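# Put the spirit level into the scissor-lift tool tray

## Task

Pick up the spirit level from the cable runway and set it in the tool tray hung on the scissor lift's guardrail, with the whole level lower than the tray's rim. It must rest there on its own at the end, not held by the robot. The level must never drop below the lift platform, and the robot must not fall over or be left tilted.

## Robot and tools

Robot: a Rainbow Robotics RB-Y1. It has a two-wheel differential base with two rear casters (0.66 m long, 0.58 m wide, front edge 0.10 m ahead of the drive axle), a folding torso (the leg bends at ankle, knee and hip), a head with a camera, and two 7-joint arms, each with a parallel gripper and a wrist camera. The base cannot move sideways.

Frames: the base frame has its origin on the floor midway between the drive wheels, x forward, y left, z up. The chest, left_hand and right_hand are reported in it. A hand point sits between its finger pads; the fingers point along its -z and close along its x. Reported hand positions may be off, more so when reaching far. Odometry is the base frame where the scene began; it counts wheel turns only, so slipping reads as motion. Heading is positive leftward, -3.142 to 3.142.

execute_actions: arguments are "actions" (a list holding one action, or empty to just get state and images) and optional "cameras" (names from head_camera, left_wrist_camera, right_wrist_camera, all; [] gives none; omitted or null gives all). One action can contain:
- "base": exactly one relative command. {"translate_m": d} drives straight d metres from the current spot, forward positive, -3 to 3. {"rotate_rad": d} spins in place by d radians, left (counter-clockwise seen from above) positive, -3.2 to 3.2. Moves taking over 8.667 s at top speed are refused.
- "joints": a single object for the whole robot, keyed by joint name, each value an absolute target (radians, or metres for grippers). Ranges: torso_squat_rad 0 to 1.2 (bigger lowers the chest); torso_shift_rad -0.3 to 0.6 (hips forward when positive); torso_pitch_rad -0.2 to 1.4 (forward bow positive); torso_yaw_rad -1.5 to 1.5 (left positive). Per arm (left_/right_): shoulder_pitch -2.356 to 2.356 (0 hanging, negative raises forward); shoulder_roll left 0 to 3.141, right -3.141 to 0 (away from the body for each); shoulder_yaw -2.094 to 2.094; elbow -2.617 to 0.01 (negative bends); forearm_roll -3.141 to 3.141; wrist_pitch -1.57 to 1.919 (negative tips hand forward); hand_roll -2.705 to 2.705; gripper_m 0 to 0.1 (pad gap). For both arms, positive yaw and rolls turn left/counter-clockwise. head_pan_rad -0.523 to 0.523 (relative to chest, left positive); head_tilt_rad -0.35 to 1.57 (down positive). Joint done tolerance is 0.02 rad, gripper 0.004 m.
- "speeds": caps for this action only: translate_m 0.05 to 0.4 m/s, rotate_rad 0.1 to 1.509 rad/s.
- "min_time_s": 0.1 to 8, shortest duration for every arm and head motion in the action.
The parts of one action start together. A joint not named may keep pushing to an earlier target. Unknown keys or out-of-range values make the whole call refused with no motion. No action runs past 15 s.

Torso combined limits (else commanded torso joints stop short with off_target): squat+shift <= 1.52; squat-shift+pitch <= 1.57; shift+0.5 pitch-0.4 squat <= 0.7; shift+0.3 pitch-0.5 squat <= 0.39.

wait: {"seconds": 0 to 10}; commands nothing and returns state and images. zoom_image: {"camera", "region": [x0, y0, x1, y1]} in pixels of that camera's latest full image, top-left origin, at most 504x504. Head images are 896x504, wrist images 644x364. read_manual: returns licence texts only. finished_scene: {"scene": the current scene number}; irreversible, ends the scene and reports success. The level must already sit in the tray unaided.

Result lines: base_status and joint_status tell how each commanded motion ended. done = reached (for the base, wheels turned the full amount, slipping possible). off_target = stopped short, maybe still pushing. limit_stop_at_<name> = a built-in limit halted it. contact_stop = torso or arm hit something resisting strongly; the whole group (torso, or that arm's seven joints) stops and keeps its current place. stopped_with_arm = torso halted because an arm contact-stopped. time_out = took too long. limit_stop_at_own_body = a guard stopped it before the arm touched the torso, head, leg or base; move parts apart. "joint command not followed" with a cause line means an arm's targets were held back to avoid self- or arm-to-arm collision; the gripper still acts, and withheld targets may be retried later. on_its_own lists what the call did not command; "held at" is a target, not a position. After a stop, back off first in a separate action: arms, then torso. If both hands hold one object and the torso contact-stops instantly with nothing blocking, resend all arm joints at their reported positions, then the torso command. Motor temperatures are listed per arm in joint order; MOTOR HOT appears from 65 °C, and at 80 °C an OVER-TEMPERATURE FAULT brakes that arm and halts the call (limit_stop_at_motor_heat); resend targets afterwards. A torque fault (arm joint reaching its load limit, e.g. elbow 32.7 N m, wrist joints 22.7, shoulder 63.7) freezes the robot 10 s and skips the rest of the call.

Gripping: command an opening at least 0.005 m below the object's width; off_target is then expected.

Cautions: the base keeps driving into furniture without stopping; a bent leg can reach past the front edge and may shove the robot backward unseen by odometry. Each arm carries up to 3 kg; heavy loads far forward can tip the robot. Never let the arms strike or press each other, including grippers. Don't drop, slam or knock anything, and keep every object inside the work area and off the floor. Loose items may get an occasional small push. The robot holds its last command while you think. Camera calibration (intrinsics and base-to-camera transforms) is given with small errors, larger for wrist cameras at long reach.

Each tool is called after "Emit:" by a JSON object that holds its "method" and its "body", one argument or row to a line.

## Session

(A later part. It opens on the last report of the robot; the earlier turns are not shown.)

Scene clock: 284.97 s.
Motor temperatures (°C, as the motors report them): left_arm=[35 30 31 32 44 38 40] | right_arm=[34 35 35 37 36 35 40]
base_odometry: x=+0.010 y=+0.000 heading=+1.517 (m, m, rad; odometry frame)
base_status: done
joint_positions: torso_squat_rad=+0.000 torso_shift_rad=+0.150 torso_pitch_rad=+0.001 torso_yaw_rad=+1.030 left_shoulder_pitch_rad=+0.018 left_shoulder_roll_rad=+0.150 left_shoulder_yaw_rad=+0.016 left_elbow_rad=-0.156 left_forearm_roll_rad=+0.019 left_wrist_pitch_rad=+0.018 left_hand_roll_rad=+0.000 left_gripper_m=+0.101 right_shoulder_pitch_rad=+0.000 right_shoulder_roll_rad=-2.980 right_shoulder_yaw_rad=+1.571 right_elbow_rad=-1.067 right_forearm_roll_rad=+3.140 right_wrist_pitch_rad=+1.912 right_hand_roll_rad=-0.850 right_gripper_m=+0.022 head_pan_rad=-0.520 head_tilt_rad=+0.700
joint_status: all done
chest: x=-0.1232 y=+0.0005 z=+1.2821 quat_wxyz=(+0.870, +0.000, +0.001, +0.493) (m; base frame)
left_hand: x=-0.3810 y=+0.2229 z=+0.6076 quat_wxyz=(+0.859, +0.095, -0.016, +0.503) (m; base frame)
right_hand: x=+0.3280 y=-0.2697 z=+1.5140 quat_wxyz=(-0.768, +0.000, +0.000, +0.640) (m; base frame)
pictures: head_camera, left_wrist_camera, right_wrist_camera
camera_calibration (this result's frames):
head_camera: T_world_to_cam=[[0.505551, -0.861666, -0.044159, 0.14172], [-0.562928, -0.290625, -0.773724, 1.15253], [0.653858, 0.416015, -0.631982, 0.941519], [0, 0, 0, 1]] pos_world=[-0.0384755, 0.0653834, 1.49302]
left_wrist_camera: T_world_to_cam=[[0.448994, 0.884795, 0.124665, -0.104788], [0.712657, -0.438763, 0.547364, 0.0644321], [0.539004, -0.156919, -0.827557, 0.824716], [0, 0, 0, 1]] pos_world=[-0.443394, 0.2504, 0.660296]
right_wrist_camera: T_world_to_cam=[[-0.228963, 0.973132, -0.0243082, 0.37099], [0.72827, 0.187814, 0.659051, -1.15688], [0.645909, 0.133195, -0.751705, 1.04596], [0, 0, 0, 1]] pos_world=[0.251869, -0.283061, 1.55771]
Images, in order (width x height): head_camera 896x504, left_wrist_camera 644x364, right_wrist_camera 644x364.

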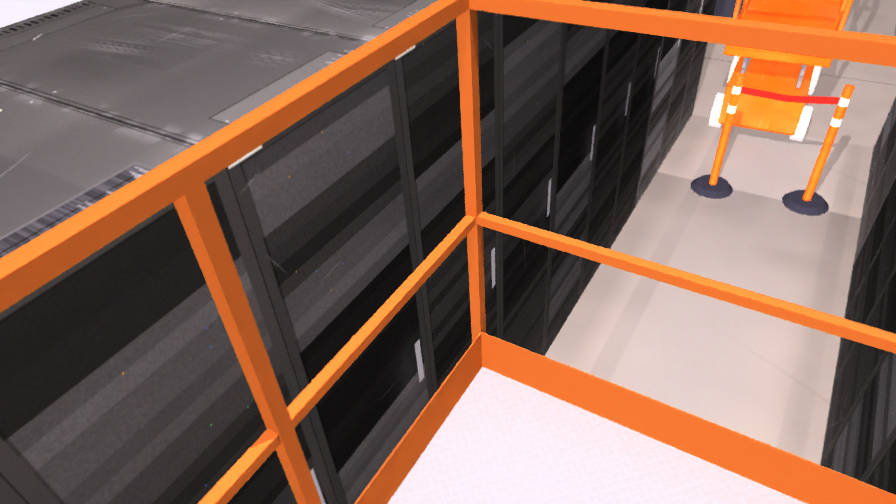

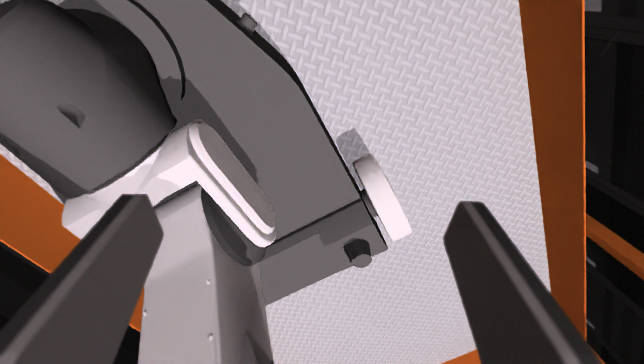

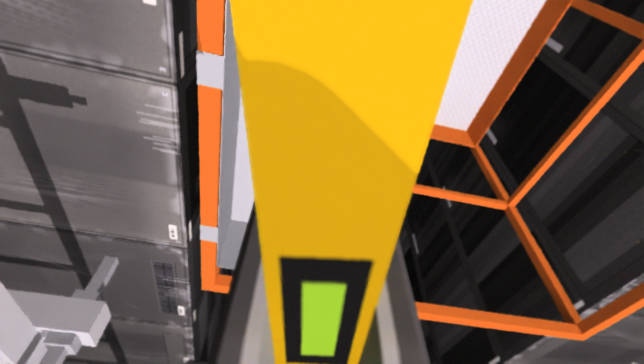

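Emit:
{"method": "execute_actions", "body": {
  "actions": [
    {"base": {"translate_m": 0.24}, "speeds": {"translate_m": 0.2}, "joints": {"right_shoulder_roll_rad": -2.599, "right_elbow_rad": -1.72, "right_wrist_pitch_rad": 0.879, "right_hand_roll_rad": -1.014}, "min_time_s": 2.0}
  ],
  "cameras": ["head_camera", "right_wrist_camera"]
}}

Scene clock: 302.03 s.
Motor temperatures (°C, as the motors report them): left_arm=[35 30 31 32 44 38 40] | right_arm=[34 35 35 37 36 35 40]
base_odometry: x=+0.023 y=+0.240 heading=+1.517 (m, m, rad; odometry frame)
base_status: done
joint_positions: torso_squat_rad=+0.000 torso_shift_rad=+0.150 torso_pitch_rad=+0.001 torso_yaw_rad=+1.030 left_shoulder_pitch_rad=+0.018 left_shoulder_roll_rad=+0.150 left_shoulder_yaw_rad=+0.016 left_elbow_rad=-0.156 left_forearm_roll_rad=+0.019 left_wrist_pitch_rad=+0.018 left_hand_roll_rad=+0.000 left_gripper_m=+0.101 right_shoulder_pitch_rad=+0.000 right_shoulder_roll_rad=-2.599 right_shoulder_yaw_rad=+1.571 right_elbow_rad=-1.720 right_forearm_roll_rad=+3.140 right_wrist_pitch_rad=+0.879 right_hand_roll_rad=-1.014 right_gripper_m=+0.022 head_pan_rad=-0.520 head_tilt_rad=+0.700
joint_status: all done
chest: x=-0.1230 y=+0.0005 z=+1.2821 quat_wxyz=(+0.870, +0.000, +0.001, +0.493) (m; base frame)
left_hand: x=-0.3809 y=+0.2228 z=+0.6077 quat_wxyz=(+0.859, +0.095, -0.016, +0.503) (m; base frame)
right_hand: x=+0.3966 y=-0.3113 z=+1.2124 quat_wxyz=(-0.712, +0.000, +0.000, +0.702) (m; base frame)
pictures: head_camera, right_wrist_camera
camera_calibration (this result's frames):
head_camera: T_world_to_cam=[[0.50554, -0.861665, -0.0443006, 0.141823], [-0.563174, -0.290645, -0.773538, 1.15235], [0.653655, 0.416003, -0.6322, 0.941652], [0, 0, 0, 1]] pos_world=[-0.0382392, 0.0653979, 1.49298]
right_wrist_camera: T_world_to_cam=[[-0.065491, 0.997566, -0.0239432, 0.362121], [0.749978, 0.0650359, 0.658258, -1.04603], [0.658213, 0.0251531, -0.752411, 0.742796], [0, 0, 0, 1]] pos_world=[0.319298, -0.311893, 1.25612]
Images, in order (width x height): head_camera 896x504, right_wrist_camera 644x364.

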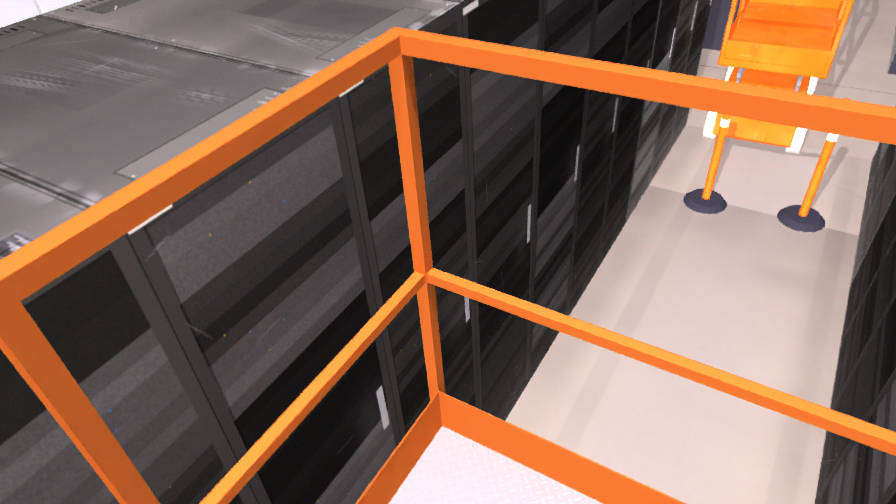

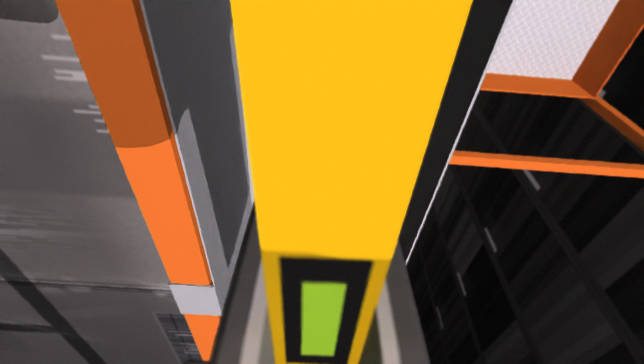

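Emit:
{"method": "execute_actions", "body": {
  "actions": [
    {"joints": {"right_shoulder_roll_rad": -2.299, "right_elbow_rad": -1.7535, "right_wrist_pitch_rad": 0.546, "right_hand_roll_rad": -1.035}, "min_time_s": 1.2}
  ],
  "cameras": ["right_wrist_camera"]
}}

Scene clock: 317.60 s.
Motor temperatures (°C, as the motors report them): left_arm=[35 30 31 32 44 38 40] | right_arm=[34 35 35 37 36 35 40]
base_odometry: x=+0.023 y=+0.240 heading=+1.517 (m, m, rad; odometry frame)
base_status: not commanded
joint_positions: torso_squat_rad=+0.000 torso_shift_rad=+0.150 torso_pitch_rad=+0.001 torso_yaw_rad=+1.030 left_shoulder_pitch_rad=+0.018 left_shoulder_roll_rad=+0.150 left_shoulder_yaw_rad=+0.016 left_elbow_rad=-0.156 left_forearm_roll_rad=+0.019 left_wrist_pitch_rad=+0.018 left_hand_roll_rad=+0.000 left_gripper_m=+0.101 right_shoulder_pitch_rad=+0.000 right_shoulder_roll_rad=-2.299 right_shoulder_yaw_rad=+1.571 right_elbow_rad=-1.753 right_forearm_roll_rad=+3.140 right_wrist_pitch_rad=+0.546 right_hand_roll_rad=-1.035 right_gripper_m=+0.022 head_pan_rad=-0.520 head_tilt_rad=+0.700
joint_status: all done
chest: x=-0.1231 y=+0.0005 z=+1.2821 quat_wxyz=(+0.870, +0.000, +0.001, +0.493) (m; base frame)
left_hand: x=-0.3809 y=+0.2228 z=+0.6076 quat_wxyz=(+0.859, +0.095, -0.016, +0.503) (m; base frame)
right_hand: x=+0.3963 y=-0.3115 z=+1.0893 quat_wxyz=(-0.705, +0.000, +0.000, +0.709) (m; base frame)
pictures: right_wrist_camera
camera_calibration (this result's frames):
right_wrist_camera: T_world_to_cam=[[-0.0441978, 0.998733, -0.0240548, 0.351363], [0.751536, 0.0491032, 0.657862, -0.969951], [0.658209, 0.010998, -0.752755, 0.646334], [0, 0, 0, 1]] pos_world=[0.31906, -0.310399, 1.13308]
Images, in order (width x height): right_wrist_camera 644x364.

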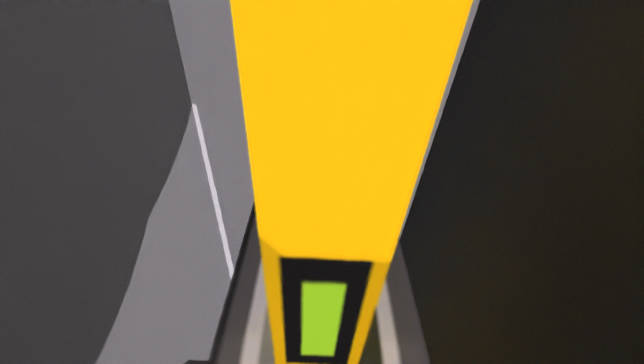

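Emit:
{"method": "execute_actions", "body": {
  "actions": [
    {"joints": {"right_shoulder_roll_rad": -2.090, "right_elbow_rad": -1.678, "right_wrist_pitch_rad": 0.412}, "min_time_s": 1.5}
  ],
  "cameras": ["right_wrist_camera"]
}}

Scene clock: 331.30 s.
Motor temperatures (°C, as the motors report them): left_arm=[35 30 31 32 44 38 40] | right_arm=[34 35 35 37 36 35 40]
base_odometry: x=+0.023 y=+0.240 heading=+1.517 (m, m, rad; odometry frame)
base_status: not commanded
joint_positions: torso_squat_rad=+0.000 torso_shift_rad=+0.150 torso_pitch_rad=+0.001 torso_yaw_rad=+1.030 left_shoulder_pitch_rad=+0.018 left_shoulder_roll_rad=+0.150 left_shoulder_yaw_rad=+0.016 left_elbow_rad=-0.156 left_forearm_roll_rad=+0.019 left_wrist_pitch_rad=+0.018 left_hand_roll_rad=+0.000 left_gripper_m=+0.101 right_shoulder_pitch_rad=+0.000 right_shoulder_roll_rad=-2.090 right_shoulder_yaw_rad=+1.571 right_elbow_rad=-1.678 right_forearm_roll_rad=+3.140 right_wrist_pitch_rad=+0.412 right_hand_roll_rad=-1.035 right_gripper_m=+0.022 head_pan_rad=-0.520 head_tilt_rad=+0.700
joint_status: all done
chest: x=-0.1231 y=+0.0005 z=+1.2821 quat_wxyz=(+0.870, +0.000, +0.001, +0.493) (m; base frame)
left_hand: x=-0.3809 y=+0.2228 z=+0.6076 quat_wxyz=(+0.859, +0.095, -0.016, +0.503) (m; base frame)
right_hand: x=+0.3963 y=-0.3116 z=+1.0194 quat_wxyz=(-0.705, +0.000, +0.000, +0.709) (m; base frame)
pictures: right_wrist_camera
camera_calibration (this result's frames):
right_wrist_camera: T_world_to_cam=[[-0.0440952, 0.998729, -0.0244287, 0.350149], [0.751389, 0.0492698, 0.658017, -0.92397], [0.658384, 0.0106599, -0.752607, 0.593426], [0, 0, 0, 1]] pos_world=[0.318998, -0.310506, 1.06316]
Images, in order (width x height): right_wrist_camera 644x364.

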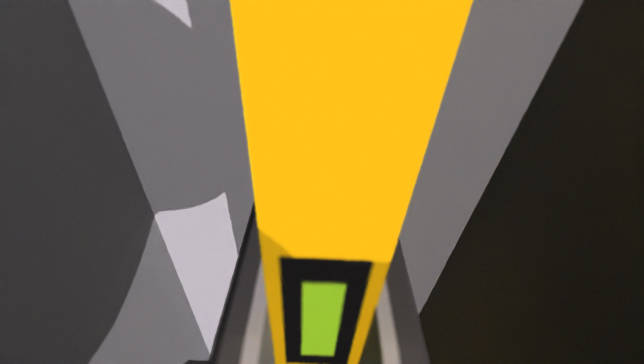

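Emit:
{"method": "execute_actions", "body": {
  "actions": [
    {"joints": {"right_shoulder_roll_rad": -2.0335, "right_elbow_rad": -1.647, "right_wrist_pitch_rad": 0.386}, "min_time_s": 0.8}
  ],
  "cameras": ["right_wrist_camera"]
}}

Scene clock: 339.03 s.
Motor temperatures (°C, as the motors report them): left_arm=[35 30 31 32 44 38 40] | right_arm=[34 35 35 37 36 35 40]
base_odometry: x=+0.023 y=+0.240 heading=+1.517 (m, m, rad; odometry frame)
base_status: not commanded
joint_positions: torso_squat_rad=+0.000 torso_shift_rad=+0.150 torso_pitch_rad=+0.001 torso_yaw_rad=+1.030 left_shoulder_pitch_rad=+0.018 left_shoulder_roll_rad=+0.150 left_shoulder_yaw_rad=+0.016 left_elbow_rad=-0.156 left_forearm_roll_rad=+0.019 left_wrist_pitch_rad=+0.018 left_hand_roll_rad=+0.000 left_gripper_m=+0.101 right_shoulder_pitch_rad=+0.000 right_shoulder_roll_rad=-2.034 right_shoulder_yaw_rad=+1.571 right_elbow_rad=-1.647 right_forearm_roll_rad=+3.140 right_wrist_pitch_rad=+0.386 right_hand_roll_rad=-1.035 right_gripper_m=+0.022 head_pan_rad=-0.520 head_tilt_rad=+0.700
joint_status: all done
chest: x=-0.1231 y=+0.0005 z=+1.2821 quat_wxyz=(+0.870, +0.000, +0.001, +0.493) (m; base frame)
left_hand: x=-0.3809 y=+0.2228 z=+0.6076 quat_wxyz=(+0.859, +0.095, -0.016, +0.503) (m; base frame)
right_hand: x=+0.3964 y=-0.3117 z=+1.0015 quat_wxyz=(-0.705, +0.000, +0.000, +0.709) (m; base frame)
pictures: right_wrist_camera
camera_calibration (this result's frames):
right_wrist_camera: T_world_to_cam=[[-0.0440708, 0.998722, -0.0247366, 0.350157], [0.751122, 0.0494501, 0.658309, -0.91248], [0.658691, 0.010432, -0.752341, 0.579431], [0, 0, 0, 1]] pos_world=[0.319149, -0.310632, 1.04529]
Images, in order (width x height): right_wrist_camera 644x364.

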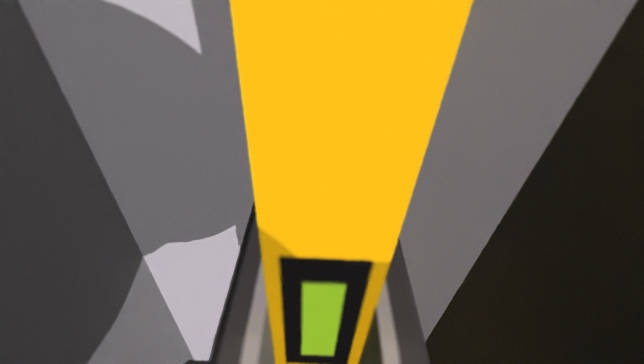

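Emit:
{"method": "execute_actions", "body": {
  "actions": [
    {"joints": {"right_shoulder_roll_rad": -2.024, "right_elbow_rad": -1.642, "right_wrist_pitch_rad": 0.382}, "min_time_s": 0.4}
  ],
  "cameras": []
}}

Emit:
{"method": "execute_actions", "body": {
  "actions": [
    {"joints": {"right_gripper_m": 0.055}}
  ],
  "cameras": ["right_wrist_camera"]
}}

Scene clock: 344.40 s.
Motor temperatures (°C, as the motors report them): left_arm=[35 30 31 32 44 38 40] | right_arm=[34 36 35 37 36 35 40]
base_odometry: x=+0.023 y=+0.240 heading=+1.517 (m, m, rad; odometry frame)
base_status: not commanded
joint_positions: torso_squat_rad=+0.000 torso_shift_rad=+0.150 torso_pitch_rad=+0.001 torso_yaw_rad=+1.030 left_shoulder_pitch_rad=+0.018 left_shoulder_roll_rad=+0.150 left_shoulder_yaw_rad=+0.016 left_elbow_rad=-0.156 left_forearm_roll_rad=+0.019 left_wrist_pitch_rad=+0.018 left_hand_roll_rad=+0.000 left_gripper_m=+0.101 right_shoulder_pitch_rad=+0.000 right_shoulder_roll_rad=-2.024 right_shoulder_yaw_rad=+1.571 right_elbow_rad=-1.642 right_forearm_roll_rad=+3.140 right_wrist_pitch_rad=+0.382 right_hand_roll_rad=-1.035 right_gripper_m=+0.022 head_pan_rad=-0.520 head_tilt_rad=+0.700
joint_status: all done
chest: x=-0.1231 y=+0.0005 z=+1.2821 quat_wxyz=(+0.870, +0.000, +0.001, +0.493) (m; base frame)
left_hand: x=-0.3809 y=+0.2228 z=+0.6076 quat_wxyz=(+0.859, +0.095, -0.016, +0.503) (m; base frame)
right_hand: x=+0.3962 y=-0.3116 z=+0.9985 quat_wxyz=(-0.705, +0.000, +0.000, +0.709) (m; base frame)
pictures: none
No camera images: the call's "cameras" was empty. Leave "cameras" out to get every camera's image.

Scene clock: 345.37 s.
Motor temperatures (°C, as the motors report them): left_arm=[35 30 31 32 44 38 40] | right_arm=[34 36 35 37 36 35 40]
base_odometry: x=+0.023 y=+0.240 heading=+1.517 (m, m, rad; odometry frame)
base_status: not commanded
joint_positions: torso_squat_rad=+0.000 torso_shift_rad=+0.150 torso_pitch_rad=+0.001 torso_yaw_rad=+1.030 left_shoulder_pitch_rad=+0.018 left_shoulder_roll_rad=+0.150 left_shoulder_yaw_rad=+0.016 left_elbow_rad=-0.156 left_forearm_roll_rad=+0.019 left_wrist_pitch_rad=+0.018 left_hand_roll_rad=+0.000 left_gripper_m=+0.101 right_shoulder_pitch_rad=+0.000 right_shoulder_roll_rad=-2.024 right_shoulder_yaw_rad=+1.571 right_elbow_rad=-1.642 right_forearm_roll_rad=+3.140 right_wrist_pitch_rad=+0.382 right_hand_roll_rad=-1.035 right_gripper_m=+0.055 head_pan_rad=-0.520 head_tilt_rad=+0.700
joint_status: all done
chest: x=-0.1231 y=+0.0005 z=+1.2821 quat_wxyz=(+0.870, +0.000, +0.001, +0.493) (m; base frame)
left_hand: x=-0.3809 y=+0.2228 z=+0.6076 quat_wxyz=(+0.859, +0.095, -0.016, +0.503) (m; base frame)
right_hand: x=+0.3962 y=-0.3116 z=+0.9985 quat_wxyz=(-0.705, +0.000, +0.000, +0.709) (m; base frame)
pictures: right_wrist_camera
camera_calibration (this result's frames):
right_wrist_camera: T_world_to_cam=[[-0.0440764, 0.998728, -0.0245056, 0.349747], [0.751362, 0.0493059, 0.658045, -0.910234], [0.658416, 0.0105916, -0.75258, 0.577665], [0, 0, 0, 1]] pos_world=[0.318987, -0.310541, 1.04229]
Images, in order (width x height): right_wrist_camera 644x364.

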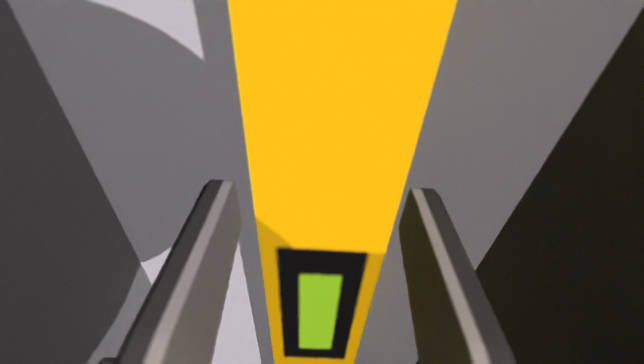

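Emit:
{"method": "execute_actions", "body": {
  "actions": [
    {"joints": {"right_shoulder_roll_rad": -2.55, "right_elbow_rad": -1.855, "right_wrist_pitch_rad": 0.695}, "min_time_s": 1.2}
  ],
  "cameras": ["right_wrist_camera"]
}}

Scene clock: 352.23 s.
Motor temperatures (°C, as the motors report them): left_arm=[35 30 31 32 44 38 40] | right_arm=[34 36 35 37 36 35 40]
base_odometry: x=+0.023 y=+0.240 heading=+1.517 (m, m, rad; odometry frame)
base_status: not commanded
joint_positions: torso_squat_rad=+0.000 torso_shift_rad=+0.150 torso_pitch_rad=+0.001 torso_yaw_rad=+1.030 left_shoulder_pitch_rad=+0.018 left_shoulder_roll_rad=+0.150 left_shoulder_yaw_rad=+0.016 left_elbow_rad=-0.156 left_forearm_roll_rad=+0.019 left_wrist_pitch_rad=+0.018 left_hand_roll_rad=+0.000 left_gripper_m=+0.101 right_shoulder_pitch_rad=+0.000 right_shoulder_roll_rad=-2.550 right_shoulder_yaw_rad=+1.571 right_elbow_rad=-1.855 right_forearm_roll_rad=+3.140 right_wrist_pitch_rad=+0.695 right_hand_roll_rad=-1.035 right_gripper_m=+0.055 head_pan_rad=-0.520 head_tilt_rad=+0.700
joint_status: all done
chest: x=-0.1232 y=+0.0005 z=+1.2821 quat_wxyz=(+0.870, +0.000, +0.001, +0.493) (m; base frame)
left_hand: x=-0.3809 y=+0.2228 z=+0.6076 quat_wxyz=(+0.859, +0.095, -0.016, +0.503) (m; base frame)
right_hand: x=+0.3805 y=-0.3018 z=+1.1665 quat_wxyz=(-0.705, +0.000, +0.000, +0.709) (m; base frame)
pictures: right_wrist_camera
camera_calibration (this result's frames):
right_wrist_camera: T_world_to_cam=[[-0.0443171, 0.998727, -0.0240887, 0.342991], [0.751182, 0.0492094, 0.658258, -1.00963], [0.658606, 0.0110771, -0.752407, 0.714219], [0, 0, 0, 1]] pos_world=[0.30323, -0.300782, 1.21024]
Images, in order (width x height): right_wrist_camera 644x364.

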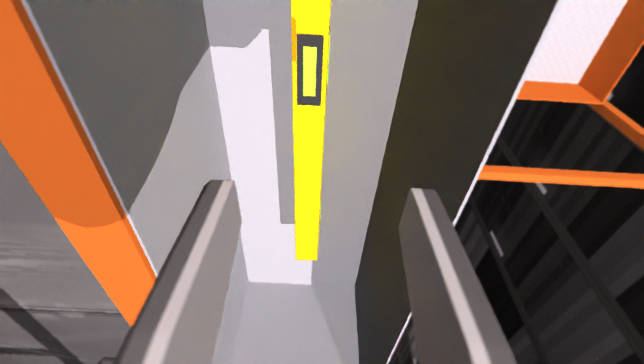

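The level is standing on the tray floor and the hand is clear of the rim.

Emit:
{"method": "finished_scene", "body": {
  "scene": 1
}}

The scene is finished: the task was done.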